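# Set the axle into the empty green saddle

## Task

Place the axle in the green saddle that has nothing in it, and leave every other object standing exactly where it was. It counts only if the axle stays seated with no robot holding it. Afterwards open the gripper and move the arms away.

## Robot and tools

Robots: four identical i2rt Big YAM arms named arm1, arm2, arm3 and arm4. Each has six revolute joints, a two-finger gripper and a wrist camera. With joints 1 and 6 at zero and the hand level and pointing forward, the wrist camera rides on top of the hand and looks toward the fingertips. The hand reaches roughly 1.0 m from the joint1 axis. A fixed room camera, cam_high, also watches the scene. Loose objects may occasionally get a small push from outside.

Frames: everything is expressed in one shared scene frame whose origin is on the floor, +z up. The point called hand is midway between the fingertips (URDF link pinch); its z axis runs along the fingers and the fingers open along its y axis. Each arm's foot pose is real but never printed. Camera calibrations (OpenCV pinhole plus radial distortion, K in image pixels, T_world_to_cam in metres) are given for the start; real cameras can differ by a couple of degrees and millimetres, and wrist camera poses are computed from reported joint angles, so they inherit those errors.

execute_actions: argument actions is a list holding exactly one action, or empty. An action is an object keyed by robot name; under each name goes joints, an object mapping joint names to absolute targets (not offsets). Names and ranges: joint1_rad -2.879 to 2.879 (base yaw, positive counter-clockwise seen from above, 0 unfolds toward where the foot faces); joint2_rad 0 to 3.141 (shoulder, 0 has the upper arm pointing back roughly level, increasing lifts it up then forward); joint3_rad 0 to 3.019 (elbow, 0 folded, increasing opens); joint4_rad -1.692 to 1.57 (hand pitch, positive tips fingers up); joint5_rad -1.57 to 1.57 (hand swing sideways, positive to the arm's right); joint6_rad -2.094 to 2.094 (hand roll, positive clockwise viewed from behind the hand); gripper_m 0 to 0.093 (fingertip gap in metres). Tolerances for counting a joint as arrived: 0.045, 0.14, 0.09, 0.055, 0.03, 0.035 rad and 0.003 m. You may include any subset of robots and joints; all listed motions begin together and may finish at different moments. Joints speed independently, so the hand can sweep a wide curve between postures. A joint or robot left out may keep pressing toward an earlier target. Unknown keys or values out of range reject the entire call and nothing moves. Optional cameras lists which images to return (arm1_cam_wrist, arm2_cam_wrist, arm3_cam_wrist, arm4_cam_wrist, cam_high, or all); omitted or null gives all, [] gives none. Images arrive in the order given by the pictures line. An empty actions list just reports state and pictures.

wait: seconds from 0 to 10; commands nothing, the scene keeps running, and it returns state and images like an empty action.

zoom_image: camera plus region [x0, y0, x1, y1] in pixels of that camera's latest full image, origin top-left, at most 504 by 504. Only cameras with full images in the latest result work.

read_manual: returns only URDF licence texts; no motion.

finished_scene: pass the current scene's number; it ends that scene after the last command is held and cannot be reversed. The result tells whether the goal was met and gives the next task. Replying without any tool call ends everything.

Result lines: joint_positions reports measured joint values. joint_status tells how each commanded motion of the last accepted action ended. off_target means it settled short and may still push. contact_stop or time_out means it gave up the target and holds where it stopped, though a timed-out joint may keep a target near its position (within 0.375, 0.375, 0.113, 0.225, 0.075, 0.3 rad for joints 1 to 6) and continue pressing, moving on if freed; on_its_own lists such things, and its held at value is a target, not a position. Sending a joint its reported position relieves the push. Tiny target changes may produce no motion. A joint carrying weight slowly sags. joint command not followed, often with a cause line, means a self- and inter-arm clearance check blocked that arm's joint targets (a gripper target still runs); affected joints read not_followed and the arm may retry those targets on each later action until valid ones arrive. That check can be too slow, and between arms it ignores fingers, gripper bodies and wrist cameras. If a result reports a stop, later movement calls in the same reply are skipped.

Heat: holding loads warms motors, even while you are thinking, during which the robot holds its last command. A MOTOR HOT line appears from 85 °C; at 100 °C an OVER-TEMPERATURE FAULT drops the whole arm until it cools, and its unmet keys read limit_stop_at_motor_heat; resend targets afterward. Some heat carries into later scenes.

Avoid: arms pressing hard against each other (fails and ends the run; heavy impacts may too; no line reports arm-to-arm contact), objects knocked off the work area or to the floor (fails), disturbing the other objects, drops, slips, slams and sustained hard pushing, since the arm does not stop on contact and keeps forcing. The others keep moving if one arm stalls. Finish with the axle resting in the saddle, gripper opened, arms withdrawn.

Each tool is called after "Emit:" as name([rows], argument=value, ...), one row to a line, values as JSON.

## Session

Emit:
execute_actions(actions=[])

Scene clock: 0.00 s.
Motor temperatures (°C, as the motors report them): arm1=[24 23 27 21 22 23] | arm2=[25 27 27 25 24 25] | arm3=[25 25 26 23 25 22] | arm4=[25 23 24 24 25 25]
arm1.joint_positions: joint1_rad=+0.846 joint2_rad=+0.472 joint3_rad=+1.399 joint4_rad=-1.445 joint5_rad=-0.208 joint6_rad=+0.496 gripper_m=+0.094
arm1.joint_status: not commanded
arm1.hand: x=-0.4950 y=+0.2758 z=+1.3559 quat_wxyz=(-0.504, -0.450, -0.737, -0.027) (m; scene frame)
arm2.joint_positions: joint1_rad=+0.895 joint2_rad=+0.574 joint3_rad=+1.326 joint4_rad=-1.332 joint5_rad=+0.297 joint6_rad=-0.146 gripper_m=+0.094
arm2.joint_status: not commanded
arm2.hand: x=-0.7763 y=-0.1691 z=+1.3454 quat_wxyz=(-0.307, +0.820, -0.302, -0.377) (m; scene frame)
arm3.joint_positions: joint1_rad=+0.667 joint2_rad=+0.539 joint3_rad=+1.426 joint4_rad=-1.367 joint5_rad=+0.095 joint6_rad=+0.164 gripper_m=+0.094
arm3.joint_status: not commanded
arm3.hand: x=+0.7417 y=+0.1871 z=+1.3278 quat_wxyz=(-0.462, -0.469, -0.715, +0.236) (m; scene frame)
arm4.joint_positions: joint1_rad=+0.818 joint2_rad=+0.461 joint3_rad=+1.332 joint4_rad=-1.324 joint5_rad=+0.139 joint6_rad=+0.259 gripper_m=+0.095
arm4.joint_status: not commanded
arm4.hand: x=+0.5346 y=-0.2061 z=+1.3715 quat_wxyz=(-0.190, +0.714, -0.453, -0.499) (m; scene frame)
pictures: arm1_cam_wrist, arm2_cam_wrist, arm3_cam_wrist, arm4_cam_wrist, cam_high
camera_calibration (this result's frames):
arm1_cam_wrist: T_world_to_cam=[[-0.646264, -0.590573, -0.483287, 0.494653], [-0.51408, 0.804968, -0.296223, -0.0733949], [0.563972, 0.0570105, -0.823824, 1.50616], [0, 0, 0, 1]] pos_world=[-0.567484, 0.265342, 1.45813]
arm2_cam_wrist: T_world_to_cam=[[0.725426, 0.631228, 0.274424, 0.3029], [0.687357, -0.643495, -0.336831, 0.885439], [-0.0360269, 0.432973, -0.900687, 1.38306], [0, 0, 0, 1]] pos_world=[-0.778516, -0.220253, 1.46083]
arm3_cam_wrist: T_world_to_cam=[[-0.894939, -0.434285, -0.102376, 0.878463], [-0.350466, 0.826195, -0.441107, 0.691597], [0.276149, -0.358884, -0.891596, 1.16797], [0, 0, 0, 1]] pos_world=[0.706018, 0.229276, 1.43636]
arm4_cam_wrist: T_world_to_cam=[[0.838713, 0.511663, -0.186445, -0.0823346], [0.38037, -0.795426, -0.471822, 0.287252], [-0.389717, 0.324806, -0.861755, 1.57996], [0, 0, 0, 1]] pos_world=[0.575531, -0.242566, 1.48172]
Images, in order (width x height): arm1_cam_wrist 504x504, arm2_cam_wrist 504x504, arm3_cam_wrist 504x504, arm4_cam_wrist 504x504, cam_high 504x504.

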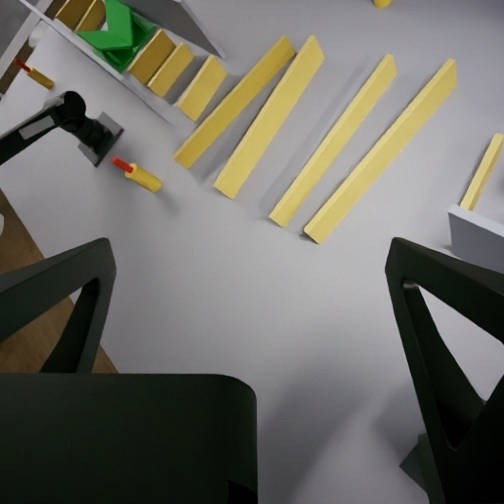

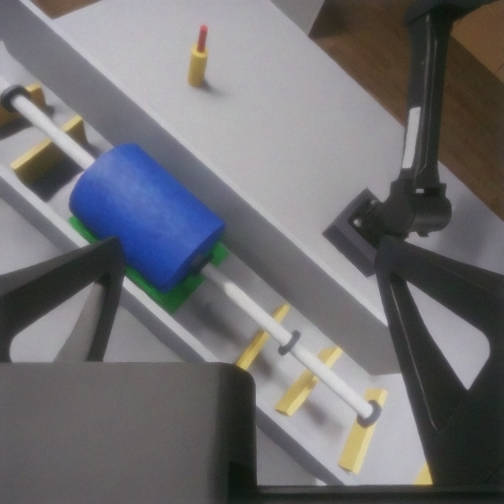

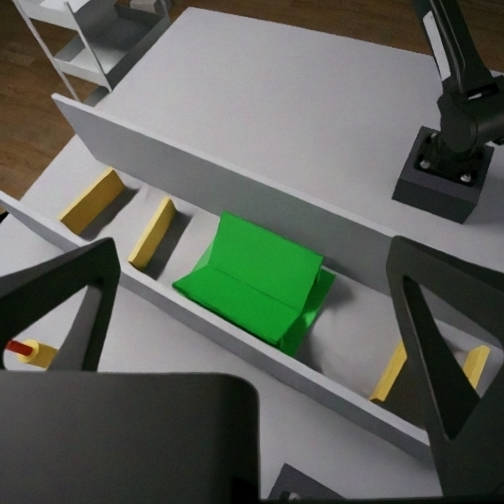

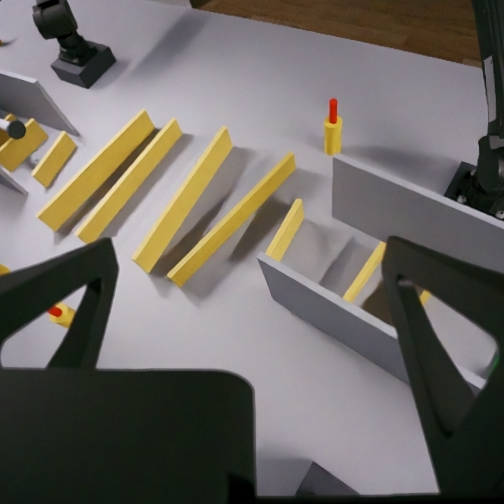

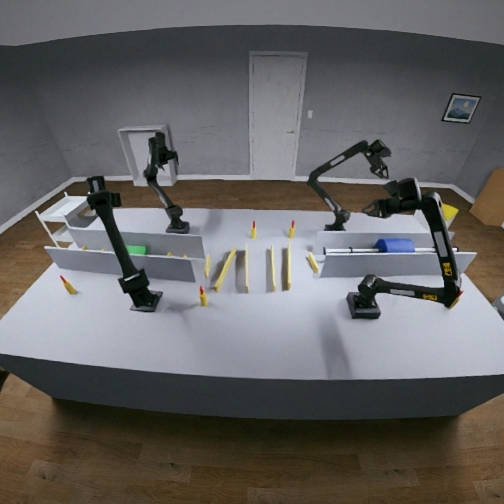

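Emit:
execute_actions(actions=[])

Scene clock: 3.50 s.
Motor temperatures (°C, as the motors report them): arm1=[24 23 28 22 22 23] | arm2=[25 27 28 25 24 25] | arm3=[25 25 27 23 25 22] | arm4=[25 23 24 24 25 25]
arm1.joint_positions: joint1_rad=+0.846 joint2_rad=+0.472 joint3_rad=+1.399 joint4_rad=-1.445 joint5_rad=-0.208 joint6_rad=+0.496 gripper_m=+0.094
arm1.joint_status: not commanded
arm1.hand: x=-0.4950 y=+0.2758 z=+1.3559 quat_wxyz=(-0.504, -0.450, -0.737, -0.027) (m; scene frame)
arm2.joint_positions: joint1_rad=+0.895 joint2_rad=+0.574 joint3_rad=+1.326 joint4_rad=-1.332 joint5_rad=+0.297 joint6_rad=-0.146 gripper_m=+0.094
arm2.joint_status: not commanded
arm2.hand: x=-0.7763 y=-0.1691 z=+1.3454 quat_wxyz=(-0.307, +0.820, -0.302, -0.377) (m; scene frame)
arm3.joint_positions: joint1_rad=+0.667 joint2_rad=+0.539 joint3_rad=+1.426 joint4_rad=-1.367 joint5_rad=+0.095 joint6_rad=+0.164 gripper_m=+0.094
arm3.joint_status: not commanded
arm3.hand: x=+0.7417 y=+0.1871 z=+1.3278 quat_wxyz=(-0.462, -0.469, -0.715, +0.236) (m; scene frame)
arm4.joint_positions: joint1_rad=+0.818 joint2_rad=+0.461 joint3_rad=+1.332 joint4_rad=-1.324 joint5_rad=+0.139 joint6_rad=+0.259 gripper_m=+0.095
arm4.joint_status: not commanded
arm4.hand: x=+0.5346 y=-0.2061 z=+1.3715 quat_wxyz=(-0.190, +0.714, -0.453, -0.499) (m; scene frame)
pictures: arm1_cam_wrist, arm2_cam_wrist, arm3_cam_wrist, arm4_cam_wrist, cam_high
camera_calibration (this result's frames):
arm1_cam_wrist: T_world_to_cam=[[-0.646264, -0.590573, -0.483287, 0.494653], [-0.51408, 0.804968, -0.296223, -0.0733949], [0.563972, 0.0570105, -0.823824, 1.50616], [0, 0, 0, 1]] pos_world=[-0.567484, 0.265342, 1.45813]
arm2_cam_wrist: T_world_to_cam=[[0.725426, 0.631228, 0.274424, 0.3029], [0.687357, -0.643495, -0.336831, 0.885439], [-0.0360269, 0.432973, -0.900687, 1.38306], [0, 0, 0, 1]] pos_world=[-0.778516, -0.220253, 1.46083]
arm3_cam_wrist: T_world_to_cam=[[-0.894939, -0.434285, -0.102376, 0.878463], [-0.350466, 0.826195, -0.441107, 0.691597], [0.276149, -0.358884, -0.891596, 1.16797], [0, 0, 0, 1]] pos_world=[0.706018, 0.229276, 1.43636]
arm4_cam_wrist: T_world_to_cam=[[0.838713, 0.511663, -0.186445, -0.0823346], [0.38037, -0.795426, -0.471822, 0.287252], [-0.389717, 0.324806, -0.861755, 1.57996], [0, 0, 0, 1]] pos_world=[0.575531, -0.242566, 1.48172]
Images, in order (width x height): arm1_cam_wrist 504x504, arm2_cam_wrist 504x504, arm3_cam_wrist 504x504, arm4_cam_wrist 504x504, cam_high 504x504.

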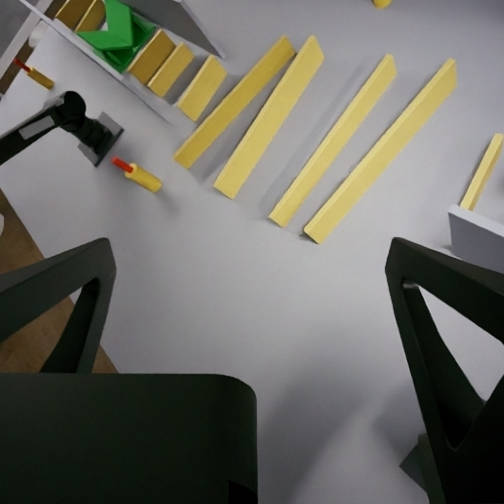

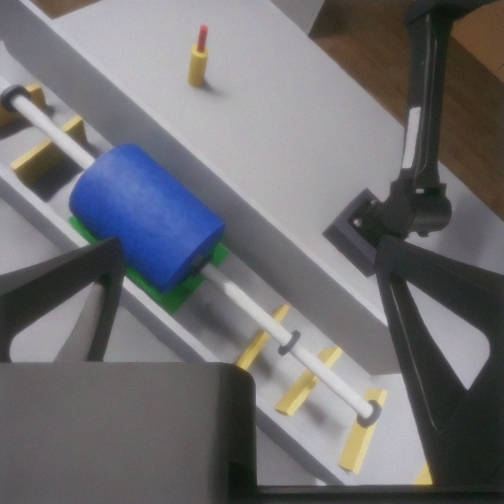

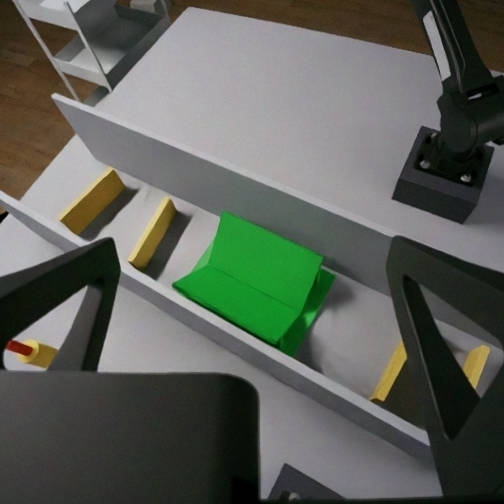

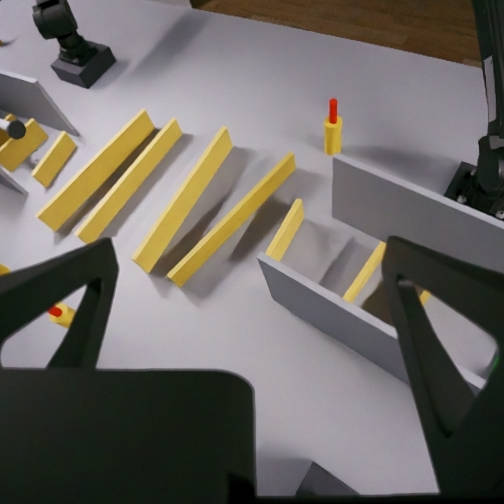

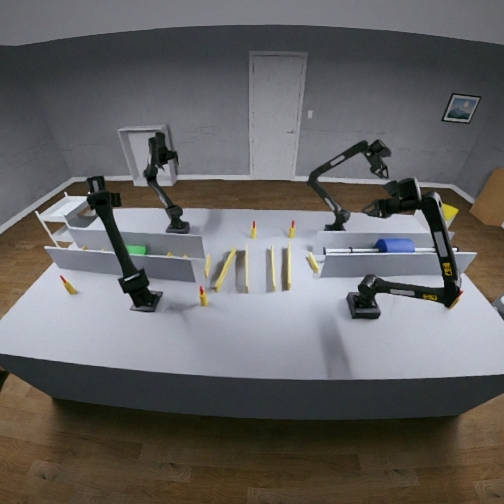

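Emit:
execute_actions([
  {"arm1":{"joints":{"joint1_rad":-0.9,"joint2_rad":0.6,"joint3_rad":1.7,"joint4_rad":-1.65,"joint5_rad":0,"joint6_rad":0.65}},"arm2":{"joints":{"joint1_rad":0.406,"joint2_rad":0.7,"joint4_rad":-1.46,"joint5_rad":0,"joint6_rad":1.93}},"arm3":{"joints":{"joint1_rad":-0.94,"joint4_rad":-1.6,"joint5_rad":0,"joint6_rad":0.59}},"arm4":{"joints":{"joint1_rad":-0.444,"joint2_rad":0.4,"joint4_rad":-1.6,"joint5_rad":0,"joint6_rad":1.11}}},
], cameras=[])

Emit:
execute_actions([
  {"arm1":{"joints":{"joint2_rad":2.095,"joint3_rad":2.22,"joint4_rad":-1.65}},"arm2":{"joints":{"joint2_rad":1.23,"joint3_rad":1.143}},"arm4":{"joints":{"joint2_rad":1.3,"joint3_rad":1.4,"joint4_rad":-1.65}}},
], cameras=["arm1_cam_wrist","arm2_cam_wrist","arm4_cam_wrist"])

Scene clock: 8.13 s.
Motor temperatures (°C, as the motors report them): arm1=[24 23 29 22 22 23] | arm2=[25 27 29 25 24 25] | arm3=[25 25 28 23 25 22] | arm4=[25 23 25 24 25 25]
arm1.joint_positions: joint1_rad=-0.891 joint2_rad=+0.601 joint3_rad=+1.672 joint4_rad=-1.640 joint5_rad=-0.001 joint6_rad=+0.640 gripper_m=+0.094
arm1.joint_status: all done
arm1.hand: x=-0.7411 y=+0.2666 z=+1.4134 quat_wxyz=(-0.297, -0.874, -0.018, +0.384) (m; scene frame)
arm2.joint_positions: joint1_rad=+0.416 joint2_rad=+0.703 joint3_rad=+1.326 joint4_rad=-1.445 joint5_rad=+0.003 joint6_rad=+1.922 gripper_m=+0.094
arm2.joint_status: all done
arm2.hand: x=-0.7383 y=-0.1135 z=+1.2917 quat_wxyz=(+0.134, +0.024, -0.931, -0.339) (m; scene frame)
arm3.joint_positions: joint1_rad=-0.934 joint2_rad=+0.539 joint3_rad=+1.426 joint4_rad=-1.587 joint5_rad=+0.002 joint6_rad=+0.580 gripper_m=+0.094
arm3.joint_status: all done
arm3.hand: x=+0.5094 y=+0.2610 z=+1.2839 quat_wxyz=(-0.234, -0.905, -0.008, +0.354) (m; scene frame)
arm4.joint_positions: joint1_rad=-0.438 joint2_rad=+0.395 joint3_rad=+1.332 joint4_rad=-1.588 joint5_rad=+0.002 joint6_rad=+1.101 gripper_m=+0.095
arm4.joint_status: all done
arm4.hand: x=+0.6987 y=-0.2416 z=+1.3226 quat_wxyz=(-0.197, +0.001, -0.897, -0.395) (m; scene frame)
pictures: none
No camera images: the call's "cameras" was empty. Leave "cameras" out to get every camera's image.

Scene clock: 10.10 s.
Motor temperatures (°C, as the motors report them): arm1=[24 24 29 22 22 23] | arm2=[25 27 29 25 24 25] | arm3=[25 25 28 23 25 22] | arm4=[25 23 25 24 25 25]
arm1.joint_positions: joint1_rad=-0.891 joint2_rad=+2.131 joint3_rad=+2.181 joint4_rad=-1.646 joint5_rad=-0.001 joint6_rad=+0.641 gripper_m=+0.094
arm1.joint_status: all done
arm1.hand: x=-1.1485 y=-0.0604 z=+1.0044 quat_wxyz=(+0.005, -1.000, -0.019, -0.005) (m; scene frame)
arm2.joint_positions: joint1_rad=+0.416 joint2_rad=+1.241 joint3_rad=+1.140 joint4_rad=-1.446 joint5_rad=+0.003 joint6_rad=+1.922 gripper_m=+0.094
arm2.joint_status: all done
arm2.hand: x=-0.7760 y=-0.0275 z=+1.0478 quat_wxyz=(+0.004, +0.026, -1.000, -0.009) (m; scene frame)
arm3.joint_positions: joint1_rad=-0.934 joint2_rad=+0.539 joint3_rad=+1.426 joint4_rad=-1.587 joint5_rad=+0.002 joint6_rad=+0.580 gripper_m=+0.094
arm3.joint_status: not commanded
arm3.hand: x=+0.5094 y=+0.2610 z=+1.2839 quat_wxyz=(-0.234, -0.905, -0.008, +0.354) (m; scene frame)
arm4.joint_positions: joint1_rad=-0.438 joint2_rad=+1.313 joint3_rad=+1.378 joint4_rad=-1.640 joint5_rad=+0.002 joint6_rad=+1.102 gripper_m=+0.095
arm4.joint_status: all done
arm4.hand: x=+0.8093 y=-0.0178 z=+1.1163 quat_wxyz=(+0.004, +0.002, -1.000, +0.003) (m; scene frame)
pictures: arm1_cam_wrist, arm2_cam_wrist, arm4_cam_wrist
camera_calibration (this result's frames):
arm1_cam_wrist: T_world_to_cam=[[-0.0420683, 0.998809, 0.0247187, -0.0164665], [0.807462, 0.0194176, 0.589599, 0.337836], [0.588417, 0.0447629, -0.807318, 1.61508], [0, 0, 0, 1]] pos_world=[-1.22382, -0.0624087, 1.1051]
arm2_cam_wrist: T_world_to_cam=[[0.0522285, -0.998394, -0.0219678, 0.0383259], [-0.800969, -0.0550184, 0.596172, -1.24028], [-0.596423, -0.0135416, -0.802556, 0.503804], [0, 0, 0, 1]] pos_world=[-0.694951, -0.0231518, 1.1446]
arm4_cam_wrist: T_world_to_cam=[[-0.00351924, -0.999943, 0.0101181, -0.0213843], [-0.810878, 0.0087748, 0.58515, 0.0105439], [-0.585205, -0.00614528, -0.810862, 1.50148], [0, 0, 0, 1]] pos_world=[0.88715, -0.0122486, 1.21154]
Images, in order (width x height): arm1_cam_wrist 504x504, arm2_cam_wrist 504x504, arm4_cam_wrist 504x504.

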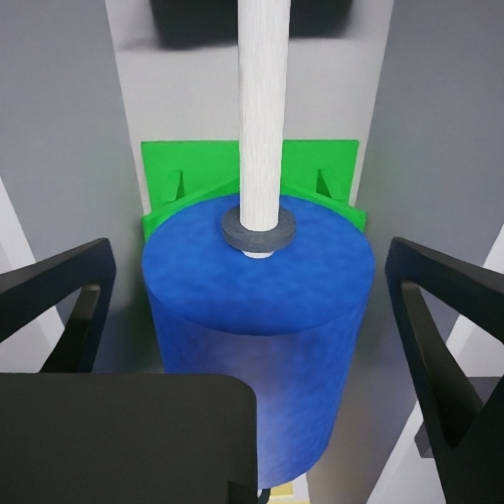

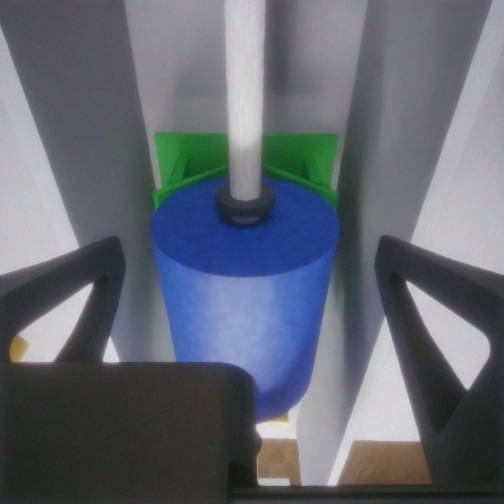

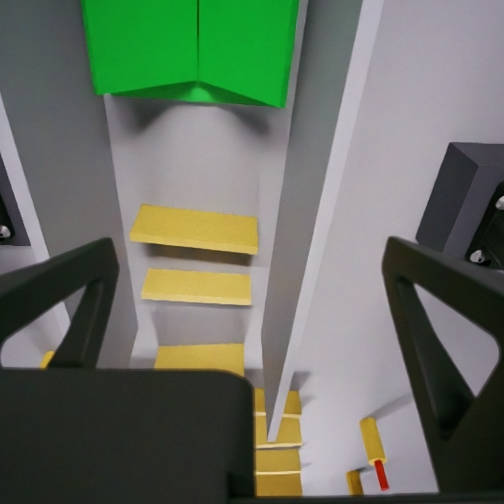

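Emit:
execute_actions([
  {"arm1":{"joints":{"joint1_rad":-0.908,"joint2_rad":2.085,"joint3_rad":1.975,"joint4_rad":-1.417}},"arm2":{"joints":{"joint1_rad":0.398,"joint2_rad":1.317,"joint3_rad":0.955,"joint4_rad":-1.183}},"arm4":{"joints":{"joint1_rad":-0.7,"joint2_rad":1.6,"joint3_rad":1.72,"joint6_rad":0.85}}},
], cameras=["arm4_cam_wrist"])

Emit:
execute_actions([
  {"arm1":{"joints":{"joint2_rad":2.12,"joint3_rad":1.875,"joint4_rad":-1.281}},"arm2":{"joints":{"joint2_rad":1.423,"joint3_rad":0.835,"joint4_rad":-0.956}}},
], cameras=["arm1_cam_wrist","arm2_cam_wrist"])

Scene clock: 13.47 s.
Motor temperatures (°C, as the motors report them): arm1=[24 24 30 22 22 23] | arm2=[25 27 29 25 24 25] | arm3=[25 25 28 23 25 22] | arm4=[25 23 26 24 25 25]
arm1.joint_positions: joint1_rad=-0.897 joint2_rad=+2.105 joint3_rad=+1.962 joint4_rad=-1.431 joint5_rad=-0.001 joint6_rad=+0.641 gripper_m=+0.094
arm1.joint_status: all done
arm1.hand: x=-1.1478 y=-0.0541 z=+0.9371 quat_wxyz=(-0.002, -1.000, -0.016, +0.004) (m; scene frame)
arm2.joint_positions: joint1_rad=+0.411 joint2_rad=+1.327 joint3_rad=+0.951 joint4_rad=-1.199 joint5_rad=+0.003 joint6_rad=+1.922 gripper_m=+0.094
arm2.joint_status: all done
arm2.hand: x=-0.7751 y=-0.0261 z=+0.9495 quat_wxyz=(-0.001, +0.024, -1.000, +0.004) (m; scene frame)
arm3.joint_positions: joint1_rad=-0.934 joint2_rad=+0.539 joint3_rad=+1.426 joint4_rad=-1.587 joint5_rad=+0.002 joint6_rad=+0.580 gripper_m=+0.094
arm3.joint_status: not commanded
arm3.hand: x=+0.5094 y=+0.2610 z=+1.2839 quat_wxyz=(-0.234, -0.905, -0.008, +0.354) (m; scene frame)
arm4.joint_positions: joint1_rad=-0.707 joint2_rad=+1.617 joint3_rad=+1.661 joint4_rad=-1.644 joint5_rad=+0.001 joint6_rad=+0.859 gripper_m=+0.095
arm4.joint_status: all done
arm4.hand: x=+0.9651 y=+0.0079 z=+1.0985 quat_wxyz=(+0.014, -0.011, -1.000, +0.013) (m; scene frame)
pictures: arm4_cam_wrist
camera_calibration (this result's frames):
arm4_cam_wrist: T_world_to_cam=[[-0.0297562, -0.999124, 0.029424, 0.00919845], [-0.799182, 0.0414613, 0.599658, 0.11965], [-0.600353, -0.00567157, -0.799715, 1.5808], [0, 0, 0, 1]] pos_world=[1.04493, 0.0131952, 1.19217]
Images, in order (width x height): arm4_cam_wrist 504x504.

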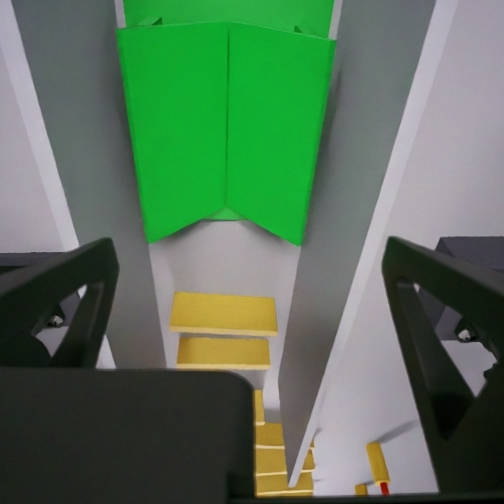

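Scene clock: 14.43 s.
Motor temperatures (°C, as the motors report them): arm1=[24 24 30 22 22 23] | arm2=[25 27 29 25 24 25] | arm3=[25 25 28 23 25 22] | arm4=[25 23 26 24 25 25]
arm1.joint_positions: joint1_rad=-0.897 joint2_rad=+2.117 joint3_rad=+1.865 joint4_rad=-1.295 joint5_rad=-0.001 joint6_rad=+0.641 gripper_m=+0.094
arm1.joint_status: all done
arm1.hand: x=-1.1498 y=-0.0556 z=+0.8936 quat_wxyz=(-0.010, -1.000, -0.016, +0.015) (m; scene frame)
arm2.joint_positions: joint1_rad=+0.411 joint2_rad=+1.433 joint3_rad=+0.831 joint4_rad=-0.972 joint5_rad=+0.003 joint6_rad=+1.923 gripper_m=+0.094
arm2.joint_status: all done
arm2.hand: x=-0.7755 y=-0.0258 z=+0.8742 quat_wxyz=(-0.001, +0.024, -1.000, +0.003) (m; scene frame)
arm3.joint_positions: joint1_rad=-0.934 joint2_rad=+0.539 joint3_rad=+1.426 joint4_rad=-1.587 joint5_rad=+0.002 joint6_rad=+0.580 gripper_m=+0.094
arm3.joint_status: not commanded
arm3.hand: x=+0.5094 y=+0.2610 z=+1.2839 quat_wxyz=(-0.234, -0.905, -0.008, +0.354) (m; scene frame)
arm4.joint_positions: joint1_rad=-0.707 joint2_rad=+1.617 joint3_rad=+1.661 joint4_rad=-1.644 joint5_rad=+0.001 joint6_rad=+0.859 gripper_m=+0.095
arm4.joint_status: not commanded
arm4.hand: x=+0.9651 y=+0.0079 z=+1.0985 quat_wxyz=(+0.014, -0.011, -1.000, +0.013) (m; scene frame)
pictures: arm1_cam_wrist, arm2_cam_wrist
camera_calibration (this result's frames):
arm1_cam_wrist: T_world_to_cam=[[-0.0353472, 0.999362, -0.00505816, 0.01581], [0.829972, 0.0321745, 0.556876, 0.459939], [0.556684, 0.0154859, -0.83058, 1.5089], [0, 0, 0, 1]] pos_world=[-1.22116, -0.0539649, 0.997215]
arm2_cam_wrist: T_world_to_cam=[[0.0470825, -0.998886, 0.00323888, 0.0100724], [-0.8072, -0.036137, 0.589171, -1.13449], [-0.588397, -0.030354, -0.808002, 0.375287], [0, 0, 0, 1]] pos_world=[-0.695418, -0.0195444, 0.971609]
Images, in order (width x height): arm1_cam_wrist 504x504, arm2_cam_wrist 504x504.

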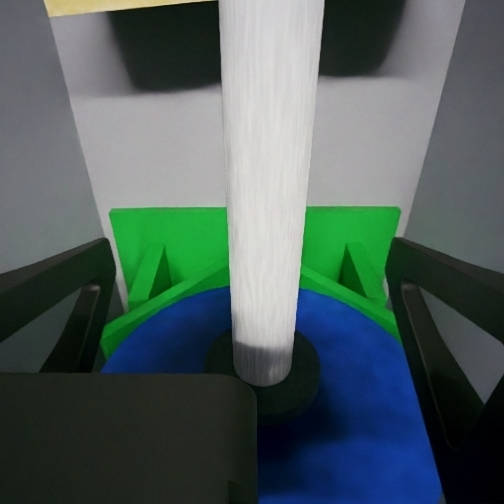

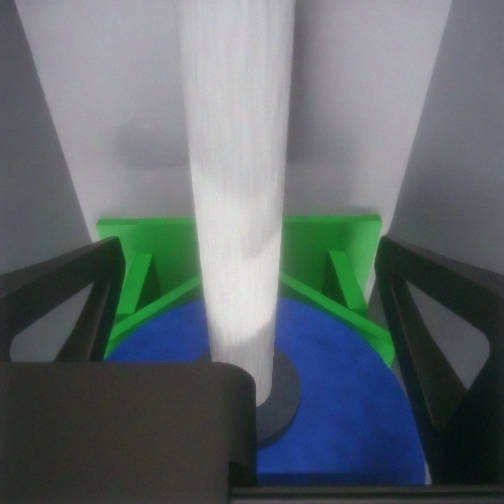

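Emit:
execute_actions([
  {"arm1":{"joints":{"joint1_rad":-0.915,"joint2_rad":2.145}},"arm2":{"joints":{"joint4_rad":-0.94}},"arm4":{"joints":{"joint2_rad":1.2}}},
], cameras=["arm1_cam_wrist"])

Scene clock: 16.77 s.
Motor temperatures (°C, as the motors report them): arm1=[24 24 30 22 22 23] | arm2=[25 27 29 25 24 25] | arm3=[25 25 29 23 25 22] | arm4=[25 23 26 24 25 25]
arm1.joint_positions: joint1_rad=-0.905 joint2_rad=+2.128 joint3_rad=+1.865 joint4_rad=-1.295 joint5_rad=-0.001 joint6_rad=+0.641 gripper_m=+0.094
arm1.joint_status: all done
arm1.hand: x=-1.1524 y=-0.0516 z=+0.8869 quat_wxyz=(-0.007, -1.000, -0.012, +0.010) (m; scene frame)
arm2.joint_positions: joint1_rad=+0.411 joint2_rad=+1.433 joint3_rad=+0.831 joint4_rad=-0.956 joint5_rad=+0.003 joint6_rad=+1.923 gripper_m=+0.094
arm2.joint_status: all done
arm2.hand: x=-0.7770 y=-0.0224 z=+0.8742 quat_wxyz=(+0.002, +0.024, -1.000, -0.004) (m; scene frame)
arm3.joint_positions: joint1_rad=-0.934 joint2_rad=+0.539 joint3_rad=+1.426 joint4_rad=-1.587 joint5_rad=+0.002 joint6_rad=+0.580 gripper_m=+0.094
arm3.joint_status: not commanded
arm3.hand: x=+0.5094 y=+0.2610 z=+1.2839 quat_wxyz=(-0.234, -0.905, -0.008, +0.354) (m; scene frame)
arm4.joint_positions: joint1_rad=-0.707 joint2_rad=+1.208 joint3_rad=+1.701 joint4_rad=-1.644 joint5_rad=+0.001 joint6_rad=+0.858 gripper_m=+0.095
arm4.joint_status: all done
arm4.hand: x=+0.9039 y=-0.0613 z=+1.2874 quat_wxyz=(-0.134, -0.011, -0.979, -0.154) (m; scene frame)
pictures: arm1_cam_wrist
camera_calibration (this result's frames):
arm1_cam_wrist: T_world_to_cam=[[-0.0280579, 0.999606, 0.0012145, 0.0144895], [0.825453, 0.0224844, 0.564023, 0.453608], [0.563773, 0.0168278, -0.825758, 1.50862], [0, 0, 0, 1]] pos_world=[-1.22455, -0.0500697, 0.989896]
Images, in order (width x height): arm1_cam_wrist 504x504.

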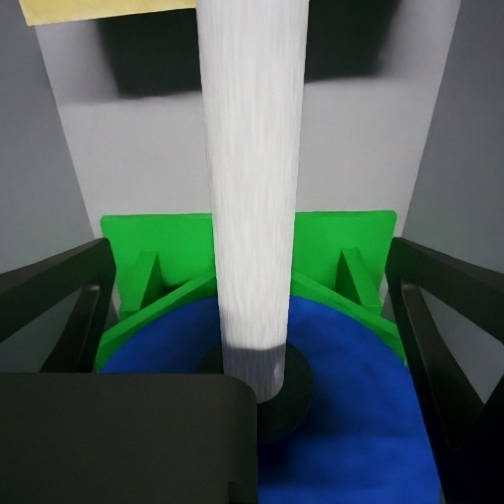

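Emit:
execute_actions([
  {"arm1":{"joints":{"joint3_rad":1.845}}},
], cameras=["arm1_cam_wrist","cam_high"])

Scene clock: 17.93 s.
Motor temperatures (°C, as the motors report them): arm1=[24 25 30 22 22 23] | arm2=[25 27 29 25 24 25] | arm3=[25 25 29 23 25 22] | arm4=[25 23 26 24 25 25]
arm1.joint_positions: joint1_rad=-0.905 joint2_rad=+2.131 joint3_rad=+1.838 joint4_rad=-1.293 joint5_rad=-0.001 joint6_rad=+0.641 gripper_m=+0.094
arm1.joint_status: all done
arm1.hand: x=-1.1453 y=-0.0460 z=+0.8746 quat_wxyz=(+0.002, -1.000, -0.012, -0.001) (m; scene frame)
arm2.joint_positions: joint1_rad=+0.411 joint2_rad=+1.433 joint3_rad=+0.831 joint4_rad=-0.956 joint5_rad=+0.003 joint6_rad=+1.923 gripper_m=+0.094
arm2.joint_status: not commanded
arm2.hand: x=-0.7770 y=-0.0224 z=+0.8742 quat_wxyz=(+0.002, +0.024, -1.000, -0.004) (m; scene frame)
arm3.joint_positions: joint1_rad=-0.934 joint2_rad=+0.539 joint3_rad=+1.426 joint4_rad=-1.587 joint5_rad=+0.002 joint6_rad=+0.580 gripper_m=+0.094
arm3.joint_status: not commanded
arm3.hand: x=+0.5094 y=+0.2610 z=+1.2839 quat_wxyz=(-0.234, -0.905, -0.008, +0.354) (m; scene frame)
arm4.joint_positions: joint1_rad=-0.707 joint2_rad=+1.208 joint3_rad=+1.701 joint4_rad=-1.644 joint5_rad=+0.001 joint6_rad=+0.858 gripper_m=+0.095
arm4.joint_status: not commanded
arm4.hand: x=+0.9039 y=-0.0613 z=+1.2874 quat_wxyz=(-0.134, -0.011, -0.979, -0.154) (m; scene frame)
pictures: arm1_cam_wrist, cam_high
camera_calibration (this result's frames):
arm1_cam_wrist: T_world_to_cam=[[-0.0281995, 0.999436, 0.0182235, -0.00592245], [0.812542, 0.0123001, 0.582773, 0.422925], [0.58222, 0.0312413, -0.812431, 1.50453], [0, 0, 0, 1]] pos_world=[-1.21978, -0.0462864, 0.975967]
Images, in order (width x height): arm1_cam_wrist 504x504, cam_high 504x504.

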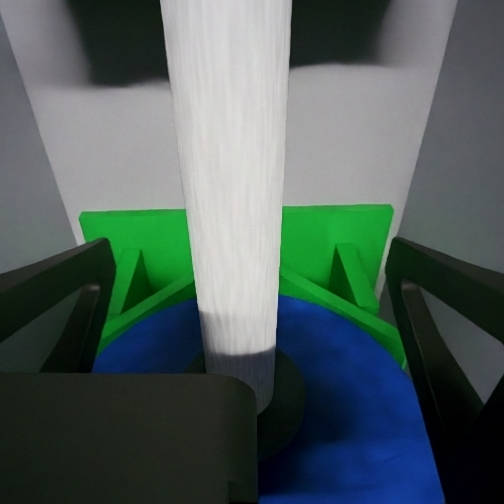

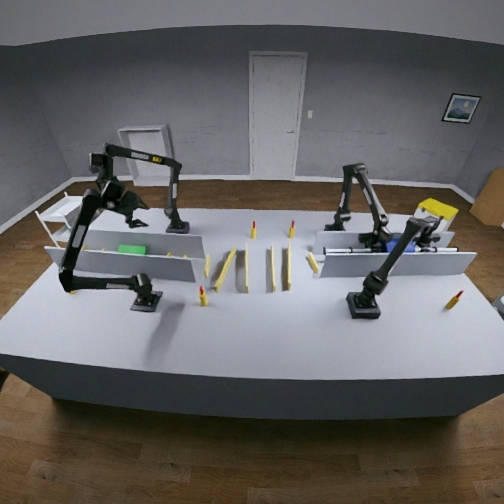

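Emit:
execute_actions([
  {"arm1":{"joints":{"joint4_rad":-1.262,"gripper_m":0}},"arm2":{"joints":{"gripper_m":0}}},
], cameras=[])

Emit:
execute_actions([
  {"arm1":{"joints":{"joint2_rad":2.06,"joint3_rad":2.045,"joint4_rad":-1.44}},"arm2":{"joints":{"joint2_rad":1.32,"joint3_rad":1.01,"joint4_rad":-1.16}},"arm4":{"joints":{"joint2_rad":0.7,"joint3_rad":1.4}}},
], cameras=[])

Emit:
execute_actions([
  {"arm1":{"joints":{"joint2_rad":2.045,"joint3_rad":2.16,"joint4_rad":-1.565}},"arm2":{"joints":{"joint2_rad":1.27,"joint3_rad":1.12,"joint4_rad":-1.316}},"arm4":{"joints":{"joint2_rad":0.4,"joint1_rad":-0.3}}},
], cameras=["arm1_cam_wrist","arm2_cam_wrist"])

Scene clock: 19.93 s.
Motor temperatures (°C, as the motors report them): arm1=[24 25 30 22 22 23] | arm2=[25 27 29 25 24 25] | arm3=[25 25 29 23 25 22] | arm4=[25 23 26 24 25 25]
arm1.joint_positions: joint1_rad=-0.905 joint2_rad=+2.131 joint3_rad=+1.838 joint4_rad=-1.270 joint5_rad=-0.007 joint6_rad=+0.639 gripper_m=+0.023
arm1.joint_status: gripper_m off_target (ended at +0.023, target +0.000); the others done
arm1.hand: x=-1.1491 y=-0.0501 z=+0.8747 quat_wxyz=(-0.007, -1.000, -0.013, +0.006) (m; scene frame)
arm2.joint_positions: joint1_rad=+0.411 joint2_rad=+1.433 joint3_rad=+0.831 joint4_rad=-0.956 joint5_rad=+0.001 joint6_rad=+1.923 gripper_m=+0.024
arm2.joint_status: gripper_m off_target (ended at +0.024, target +0.000)
arm2.hand: x=-0.7774 y=-0.0223 z=+0.8743 quat_wxyz=(+0.003, +0.024, -1.000, -0.004) (m; scene frame)
arm3.joint_positions: joint1_rad=-0.934 joint2_rad=+0.539 joint3_rad=+1.426 joint4_rad=-1.587 joint5_rad=+0.002 joint6_rad=+0.580 gripper_m=+0.094
arm3.joint_status: not commanded
arm3.hand: x=+0.5094 y=+0.2610 z=+1.2839 quat_wxyz=(-0.234, -0.905, -0.008, +0.354) (m; scene frame)
arm4.joint_positions: joint1_rad=-0.707 joint2_rad=+1.208 joint3_rad=+1.701 joint4_rad=-1.644 joint5_rad=+0.001 joint6_rad=+0.858 gripper_m=+0.095
arm4.joint_status: not commanded
arm4.hand: x=+0.9039 y=-0.0613 z=+1.2874 quat_wxyz=(-0.134, -0.011, -0.979, -0.154) (m; scene frame)
pictures: none
No camera images: the call's "cameras" was empty. Leave "cameras" out to get every camera's image.

Scene clock: 21.43 s.
Motor temperatures (°C, as the motors report them): arm1=[24 25 31 22 22 23] | arm2=[25 27 30 25 24 25] | arm3=[25 25 29 23 25 22] | arm4=[25 23 26 24 25 25]
arm1.joint_positions: joint1_rad=-0.905 joint2_rad=+2.120 joint3_rad=+1.967 joint4_rad=-1.440 joint5_rad=-0.009 joint6_rad=+0.630 gripper_m=+0.023
arm1.joint_status: all done
arm1.hand: x=-1.1491 y=-0.0509 z=+0.9298 quat_wxyz=(+0.001, -1.000, -0.018, -0.006) (m; scene frame)
arm2.joint_positions: joint1_rad=+0.408 joint2_rad=+1.347 joint3_rad=+0.930 joint4_rad=-1.139 joint5_rad=-0.003 joint6_rad=+1.913 gripper_m=+0.024
arm2.joint_status: all done
arm2.hand: x=-0.7776 y=-0.0205 z=+0.9358 quat_wxyz=(+0.005, +0.027, -1.000, -0.004) (m; scene frame)
arm3.joint_positions: joint1_rad=-0.934 joint2_rad=+0.539 joint3_rad=+1.426 joint4_rad=-1.587 joint5_rad=+0.002 joint6_rad=+0.580 gripper_m=+0.094
arm3.joint_status: not commanded
arm3.hand: x=+0.5094 y=+0.2610 z=+1.2839 quat_wxyz=(-0.234, -0.905, -0.008, +0.354) (m; scene frame)
arm4.joint_positions: joint1_rad=-0.707 joint2_rad=+0.699 joint3_rad=+1.398 joint4_rad=-1.644 joint5_rad=+0.001 joint6_rad=+0.858 gripper_m=+0.095
arm4.joint_status: all done
arm4.hand: x=+0.7865 y=-0.1917 z=+1.2963 quat_wxyz=(-0.200, -0.011, -0.953, -0.229) (m; scene frame)
pictures: none
No camera images: the call's "cameras" was empty. Leave "cameras" out to get every camera's image.

Scene clock: 22.73 s.
Motor temperatures (°C, as the motors report them): arm1=[24 25 31 22 23 23] | arm2=[25 27 30 25 24 25] | arm3=[25 25 29 23 25 22] | arm4=[25 23 26 24 25 25]
arm1.joint_positions: joint1_rad=-0.905 joint2_rad=+2.105 joint3_rad=+2.082 joint4_rad=-1.567 joint5_rad=-0.010 joint6_rad=+0.625 gripper_m=+0.023
arm1.joint_status: all done
arm1.hand: x=-1.1492 y=-0.0512 z=+0.9831 quat_wxyz=(-0.001, -1.000, -0.020, -0.005) (m; scene frame)
arm2.joint_positions: joint1_rad=+0.410 joint2_rad=+1.298 joint3_rad=+1.033 joint4_rad=-1.293 joint5_rad=-0.004 joint6_rad=+1.911 gripper_m=+0.024
arm2.joint_status: all done
arm2.hand: x=-0.7784 y=-0.0203 z=+0.9888 quat_wxyz=(+0.005, +0.029, -1.000, -0.003) (m; scene frame)
arm3.joint_positions: joint1_rad=-0.934 joint2_rad=+0.539 joint3_rad=+1.426 joint4_rad=-1.587 joint5_rad=+0.002 joint6_rad=+0.580 gripper_m=+0.094
arm3.joint_status: not commanded
arm3.hand: x=+0.5094 y=+0.2610 z=+1.2839 quat_wxyz=(-0.234, -0.905, -0.008, +0.354) (m; scene frame)
arm4.joint_positions: joint1_rad=-0.306 joint2_rad=+0.392 joint3_rad=+1.389 joint4_rad=-1.644 joint5_rad=+0.001 joint6_rad=+0.858 gripper_m=+0.095
arm4.joint_status: all done
arm4.hand: x=+0.6778 y=-0.2534 z=+1.3356 quat_wxyz=(-0.219, +0.168, -0.880, -0.386) (m; scene frame)
pictures: arm1_cam_wrist, arm2_cam_wrist
camera_calibration (this result's frames):
arm1_cam_wrist: T_world_to_cam=[[-0.043901, 0.998944, 0.0135848, -0.0162589], [0.807426, 0.0274699, 0.589328, 0.351391], [0.588333, 0.0368408, -0.807779, 1.59784], [0, 0, 0, 1]] pos_world=[-1.2245, -0.0522768, 1.08384]
arm2_cam_wrist: T_world_to_cam=[[0.0580514, -0.998275, -0.00883075, 0.0358283], [-0.799437, -0.0517832, 0.598513, -1.20768], [-0.597938, -0.0276849, -0.801064, 0.452151], [0, 0, 0, 1]] pos_world=[-0.697188, -0.0142534, 1.08533]
Images, in order (width x height): arm1_cam_wrist 504x504, arm2_cam_wrist 504x504.

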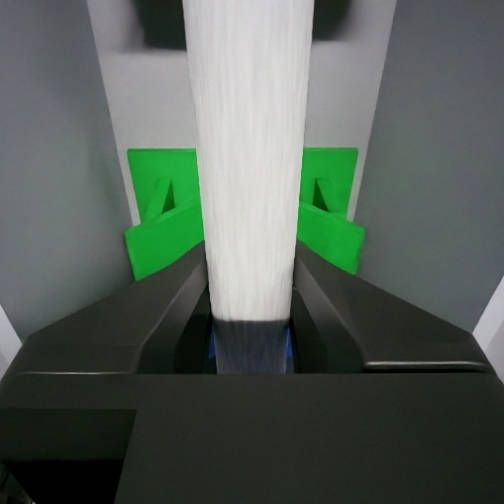

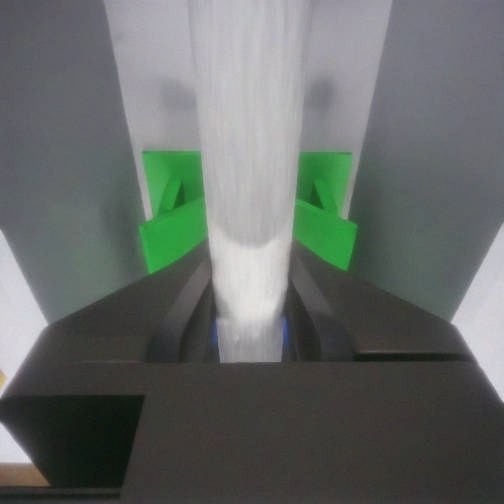

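Emit:
execute_actions([
  {"arm1":{"joints":{"joint1_rad":-0.70,"joint2_rad":1.595,"joint3_rad":1.465,"joint4_rad":-1.36,"joint6_rad":0.84}},"arm2":{"joints":{"joint1_rad":-0.15,"joint2_rad":1.29,"joint3_rad":1.14,"joint4_rad":-1.316,"joint6_rad":1.39}},"arm4":{"joints":{"joint1_rad":0.0,"joint6_rad":1.86}}},
], cameras=[])

Emit:
execute_actions([
  {"arm1":{"joints":{"joint1_rad":-0.43,"joint2_rad":1.345,"joint3_rad":1.18,"joint4_rad":-1.33,"joint6_rad":1.135}},"arm2":{"joints":{"joint1_rad":-0.513,"joint2_rad":1.425,"joint3_rad":1.28,"joint4_rad":-1.316,"joint6_rad":1.045}},"arm4":{"joints":{"joint1_rad":0.325}}},
], cameras=["cam_high"])

Scene clock: 25.73 s.
Motor temperatures (°C, as the motors report them): arm1=[24 25 32 22 23 23] | arm2=[25 27 32 25 24 25] | arm3=[25 25 29 23 25 22] | arm4=[25 23 26 24 25 25]
arm1.joint_positions: joint1_rad=-0.695 joint2_rad=+1.633 joint3_rad=+1.437 joint4_rad=-1.366 joint5_rad=+0.000 joint6_rad=+0.849 gripper_m=+0.023
arm1.joint_status: all done
arm1.hand: x=-0.9527 y=-0.0245 z=+0.9976 quat_wxyz=(-0.006, -1.000, -0.013, +0.008) (m; scene frame)
arm2.joint_positions: joint1_rad=-0.148 joint2_rad=+1.307 joint3_rad=+1.050 joint4_rad=-1.318 joint5_rad=+0.015 joint6_rad=+1.378 gripper_m=+0.024
arm2.joint_status: all done
arm2.hand: x=-0.5800 y=+0.0030 z=+0.9920 quat_wxyz=(-0.006, +0.017, -1.000, +0.005) (m; scene frame)
arm3.joint_positions: joint1_rad=-0.934 joint2_rad=+0.539 joint3_rad=+1.426 joint4_rad=-1.587 joint5_rad=+0.002 joint6_rad=+0.580 gripper_m=+0.094
arm3.joint_status: not commanded
arm3.hand: x=+0.5094 y=+0.2610 z=+1.2839 quat_wxyz=(-0.234, -0.905, -0.008, +0.354) (m; scene frame)
arm4.joint_positions: joint1_rad=-0.006 joint2_rad=+0.392 joint3_rad=+1.389 joint4_rad=-1.644 joint5_rad=+0.001 joint6_rad=+1.851 gripper_m=+0.095
arm4.joint_status: all done
arm4.hand: x=+0.6481 y=-0.2477 z=+1.3358 quat_wxyz=(+0.058, -0.141, -0.885, -0.441) (m; scene frame)
pictures: none
No camera images: the call's "cameras" was empty. Leave "cameras" out to get every camera's image.

Scene clock: 26.80 s.
Motor temperatures (°C, as the motors report them): arm1=[24 25 32 22 23 23] | arm2=[25 27 32 25 24 25] | arm3=[25 25 29 23 25 22] | arm4=[25 23 26 24 25 25]
arm1.joint_positions: joint1_rad=-0.421 joint2_rad=+1.374 joint3_rad=+1.152 joint4_rad=-1.326 joint5_rad=-0.002 joint6_rad=+1.158 gripper_m=+0.023
arm1.joint_status: all done
arm1.hand: x=-0.7991 y=-0.0070 z=+0.9973 quat_wxyz=(-0.013, -1.000, +0.005, +0.009) (m; scene frame)
arm2.joint_positions: joint1_rad=-0.518 joint2_rad=+1.463 joint3_rad=+1.194 joint4_rad=-1.305 joint5_rad=+0.009 joint6_rad=+1.043 gripper_m=+0.024
arm2.joint_status: all done
arm2.hand: x=-0.4275 y=+0.0087 z=+0.9879 quat_wxyz=(-0.002, -0.001, -1.000, +0.006) (m; scene frame)
arm3.joint_positions: joint1_rad=-0.934 joint2_rad=+0.539 joint3_rad=+1.426 joint4_rad=-1.587 joint5_rad=+0.002 joint6_rad=+0.580 gripper_m=+0.094
arm3.joint_status: not commanded
arm3.hand: x=+0.5094 y=+0.2610 z=+1.2839 quat_wxyz=(-0.234, -0.905, -0.008, +0.354) (m; scene frame)
arm4.joint_positions: joint1_rad=+0.319 joint2_rad=+0.392 joint3_rad=+1.389 joint4_rad=-1.644 joint5_rad=+0.001 joint6_rad=+1.851 gripper_m=+0.095
arm4.joint_status: all done
arm4.hand: x=+0.6157 y=-0.2518 z=+1.3361 quat_wxyz=(+0.130, +0.004, -0.895, -0.427) (m; scene frame)
pictures: cam_high
Images, in order (width x height): cam_high 504x504.

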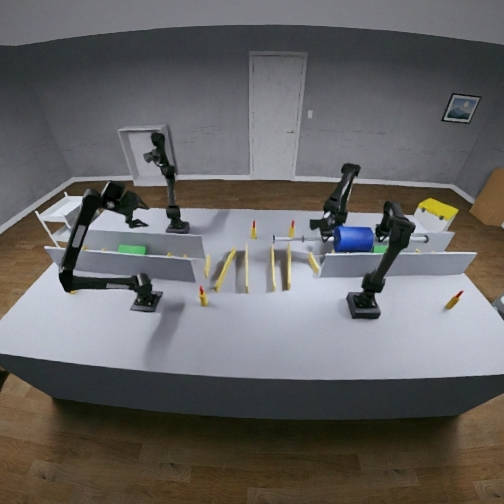

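Emit:
execute_actions([
  {"arm1":{"joints":{"joint1_rad":-0.04,"joint2_rad":1.255,"joint3_rad":1.085,"joint4_rad":-1.345,"joint6_rad":1.53}},"arm2":{"joints":{"joint1_rad":-0.762,"joint2_rad":1.65,"joint3_rad":1.56,"joint4_rad":-1.355,"joint6_rad":0.79}},"arm3":{"joints":{"joint2_rad":1.1,"joint3_rad":1.88,"joint4_rad":-1.67}}},
], cameras=[])

Emit:
execute_actions([
  {"arm1":{"joints":{"joint1_rad":0.435,"joint2_rad":1.36,"joint3_rad":1.2,"joint4_rad":-1.3,"joint6_rad":2.01}},"arm2":{"joints":{"joint1_rad":-0.963,"joint2_rad":2.03,"joint3_rad":2.105,"joint4_rad":-1.52,"joint6_rad":0.596}},"arm3":{"joints":{"joint2_rad":1.68}}},
], cameras=["arm3_cam_wrist"])

Scene clock: 30.10 s.
Motor temperatures (°C, as the motors report them): arm1=[24 25 32 22 23 23] | arm2=[25 27 33 25 24 25] | arm3=[25 25 30 23 25 22] | arm4=[25 23 26 24 25 25]
arm1.joint_positions: joint1_rad=-0.041 joint2_rad=+1.291 joint3_rad=+1.061 joint4_rad=-1.336 joint5_rad=-0.006 joint6_rad=+1.539 gripper_m=+0.023
arm1.joint_status: all done
arm1.hand: x=-0.6525 y=-0.0043 z=+0.9905 quat_wxyz=(-0.005, -1.000, +0.005, +0.002) (m; scene frame)
arm2.joint_positions: joint1_rad=-0.762 joint2_rad=+1.695 joint3_rad=+1.459 joint4_rad=-1.339 joint5_rad=+0.004 joint6_rad=+0.797 gripper_m=+0.024
arm2.joint_status: joint3_rad time_out (moved +0.265 of +0.366); the others done
arm2.on_its_own: joint3_rad reads +1.459 and still pushes toward +1.560 since a time_out
arm2.hand: x=-0.2850 y=+0.0125 z=+0.9831 quat_wxyz=(+0.001, +0.000, -1.000, +0.005) (m; scene frame)
arm3.joint_positions: joint1_rad=-0.934 joint2_rad=+1.107 joint3_rad=+1.824 joint4_rad=-1.662 joint5_rad=+0.002 joint6_rad=+0.580 gripper_m=+0.094
arm3.joint_status: all done
arm3.hand: x=+0.3572 y=+0.1574 z=+1.3155 quat_wxyz=(-0.171, -0.951, -0.008, +0.259) (m; scene frame)
arm4.joint_positions: joint1_rad=+0.319 joint2_rad=+0.392 joint3_rad=+1.389 joint4_rad=-1.644 joint5_rad=+0.001 joint6_rad=+1.851 gripper_m=+0.095
arm4.joint_status: not commanded
arm4.hand: x=+0.6157 y=-0.2518 z=+1.3361 quat_wxyz=(+0.130, +0.004, -0.895, -0.427) (m; scene frame)
pictures: none
No camera images: the call's "cameras" was empty. Leave "cameras" out to get every camera's image.

not run: a stop came earlier in this reply.

Emit:
execute_actions([
  {"arm1":{"joints":{"joint1_rad":0.44,"joint2_rad":1.36,"joint3_rad":1.2,"joint4_rad":-1.3,"joint6_rad":2.01}},"arm2":{"joints":{"joint1_rad":-0.963,"joint2_rad":2.03,"joint3_rad":2.115,"joint4_rad":-1.52,"joint6_rad":0.596}},"arm3":{"joints":{"joint2_rad":1.67,"joint3_rad":1.9}}},
], cameras=["arm3_cam_wrist"])

Scene clock: 33.30 s.
Motor temperatures (°C, as the motors report them): arm1=[24 25 32 22 23 23] | arm2=[25 28 34 25 24 25] | arm3=[25 25 30 23 25 23] | arm4=[25 23 26 24 25 25]
arm1.joint_positions: joint1_rad=+0.437 joint2_rad=+1.399 joint3_rad=+1.143 joint4_rad=-1.297 joint5_rad=-0.014 joint6_rad=+2.007 gripper_m=+0.023
arm1.joint_status: all done
arm1.hand: x=-0.4684 y=-0.0089 z=+0.9811 quat_wxyz=(-0.008, -1.000, +0.000, -0.005) (m; scene frame)
arm2.joint_positions: joint1_rad=-0.963 joint2_rad=+2.086 joint3_rad=+2.011 joint4_rad=-1.516 joint5_rad=+0.004 joint6_rad=+0.587 gripper_m=+0.024
arm2.joint_status: joint3_rad time_out (moved +0.552 of +0.656); the others done
arm2.on_its_own: joint3_rad reads +2.011 and still pushes toward +2.115 since a time_out
arm2.hand: x=-0.1066 y=+0.0112 z=+0.9724 quat_wxyz=(+0.008, +0.005, -1.000, +0.009) (m; scene frame)
arm3.joint_positions: joint1_rad=-0.934 joint2_rad=+1.688 joint3_rad=+1.879 joint4_rad=-1.662 joint5_rad=+0.002 joint6_rad=+0.580 gripper_m=+0.094
arm3.joint_status: all done
arm3.hand: x=+0.2007 y=+0.0515 z=+1.0918 quat_wxyz=(-0.028, -0.999, -0.008, +0.045) (m; scene frame)
arm4.joint_positions: joint1_rad=+0.319 joint2_rad=+0.392 joint3_rad=+1.389 joint4_rad=-1.644 joint5_rad=+0.001 joint6_rad=+1.851 gripper_m=+0.095
arm4.joint_status: not commanded
arm4.hand: x=+0.6157 y=-0.2518 z=+1.3361 quat_wxyz=(+0.130, +0.004, -0.895, -0.427) (m; scene frame)
pictures: arm3_cam_wrist
camera_calibration (this result's frames):
arm3_cam_wrist: T_world_to_cam=[[-0.00514577, 0.999007, -0.0442603, -0.00457729], [0.858595, 0.0271035, 0.511938, -0.732017], [0.512629, -0.0353673, -0.857881, 0.957377], [0, 0, 0, 1]] pos_world=[0.137703, 0.0582729, 1.19586]
Images, in order (width x height): arm3_cam_wrist 504x504.

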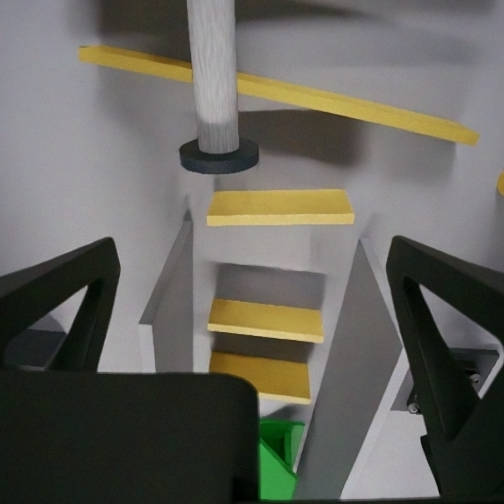

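Emit:
execute_actions([
  {"arm2":{"joints":{"joint2_rad":2.005}},"arm3":{"joints":{"joint1_rad":-0.953,"joint2_rad":1.87,"joint3_rad":2.05,"joint4_rad":-1.685}}},
], cameras=[])

Emit:
execute_actions([
  {"arm3":{"joints":{"joint3_rad":1.86,"joint4_rad":-1.52}}},
], cameras=["arm3_cam_wrist"])

Scene clock: 35.23 s.
Motor temperatures (°C, as the motors report them): arm1=[24 25 33 22 23 23] | arm2=[25 28 35 25 24 25] | arm3=[25 26 31 23 25 23] | arm4=[25 23 26 24 25 25]
arm1.joint_positions: joint1_rad=+0.437 joint2_rad=+1.399 joint3_rad=+1.143 joint4_rad=-1.297 joint5_rad=-0.014 joint6_rad=+2.007 gripper_m=+0.023
arm1.joint_status: not commanded
arm1.hand: x=-0.4684 y=-0.0089 z=+0.9811 quat_wxyz=(-0.008, -1.000, +0.000, -0.005) (m; scene frame)
arm2.joint_positions: joint1_rad=-0.963 joint2_rad=+2.086 joint3_rad=+2.011 joint4_rad=-1.516 joint5_rad=+0.004 joint6_rad=+0.587 gripper_m=+0.024
arm2.joint_status: all done
arm2.on_its_own: joint3_rad reads +2.011 and still pushes toward +2.115 since a time_out
arm2.hand: x=-0.1066 y=+0.0112 z=+0.9724 quat_wxyz=(+0.008, +0.005, -1.000, +0.009) (m; scene frame)
arm3.joint_positions: joint1_rad=-0.947 joint2_rad=+1.888 joint3_rad=+2.000 joint4_rad=-1.677 joint5_rad=+0.002 joint6_rad=+0.580 gripper_m=+0.094
arm3.joint_status: all done
arm3.hand: x=+0.1527 y=+0.0282 z=+1.0313 quat_wxyz=(-0.002, -1.000, -0.002, +0.006) (m; scene frame)
arm4.joint_positions: joint1_rad=+0.319 joint2_rad=+0.392 joint3_rad=+1.389 joint4_rad=-1.644 joint5_rad=+0.001 joint6_rad=+1.851 gripper_m=+0.095
arm4.joint_status: not commanded
arm4.hand: x=+0.6157 y=-0.2518 z=+1.3361 quat_wxyz=(+0.130, +0.004, -0.895, -0.427) (m; scene frame)
pictures: none
No camera images: the call's "cameras" was empty. Leave "cameras" out to get every camera's image.

Scene clock: 36.20 s.
Motor temperatures (°C, as the motors report them): arm1=[24 25 33 22 23 23] | arm2=[25 29 35 25 24 25] | arm3=[25 26 31 23 25 23] | arm4=[25 23 26 24 25 25]
arm1.joint_positions: joint1_rad=+0.437 joint2_rad=+1.399 joint3_rad=+1.143 joint4_rad=-1.297 joint5_rad=-0.014 joint6_rad=+2.007 gripper_m=+0.023
arm1.joint_status: not commanded
arm1.hand: x=-0.4684 y=-0.0089 z=+0.9811 quat_wxyz=(-0.008, -1.000, +0.000, -0.005) (m; scene frame)
arm2.joint_positions: joint1_rad=-0.963 joint2_rad=+2.086 joint3_rad=+2.011 joint4_rad=-1.516 joint5_rad=+0.004 joint6_rad=+0.587 gripper_m=+0.024
arm2.joint_status: not commanded
arm2.on_its_own: joint3_rad reads +2.011 and still pushes toward +2.115 since a time_out
arm2.hand: x=-0.1066 y=+0.0112 z=+0.9724 quat_wxyz=(+0.008, +0.005, -1.000, +0.009) (m; scene frame)
arm3.joint_positions: joint1_rad=-0.947 joint2_rad=+1.882 joint3_rad=+1.856 joint4_rad=-1.536 joint5_rad=+0.002 joint6_rad=+0.580 gripper_m=+0.094
arm3.joint_status: all done
arm3.hand: x=+0.1516 y=+0.0276 z=+0.9803 quat_wxyz=(-0.003, -1.000, -0.002, +0.007) (m; scene frame)
arm4.joint_positions: joint1_rad=+0.319 joint2_rad=+0.392 joint3_rad=+1.389 joint4_rad=-1.644 joint5_rad=+0.001 joint6_rad=+1.851 gripper_m=+0.095
arm4.joint_status: not commanded
arm4.hand: x=+0.6157 y=-0.2518 z=+1.3361 quat_wxyz=(+0.130, +0.004, -0.895, -0.427) (m; scene frame)
pictures: arm3_cam_wrist
camera_calibration (this result's frames):
arm3_cam_wrist: T_world_to_cam=[[0.00941789, 0.999937, 0.00617913, -0.037572], [0.817834, -0.0112581, 0.575344, -0.687106], [0.575377, -0.000365029, -0.817888, 0.836364], [0, 0, 0, 1]] pos_world=[0.0810682, 0.0301394, 1.07961]
Images, in order (width x height): arm3_cam_wrist 504x504.

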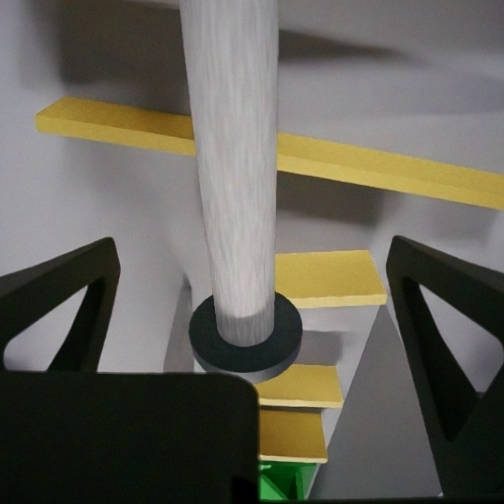

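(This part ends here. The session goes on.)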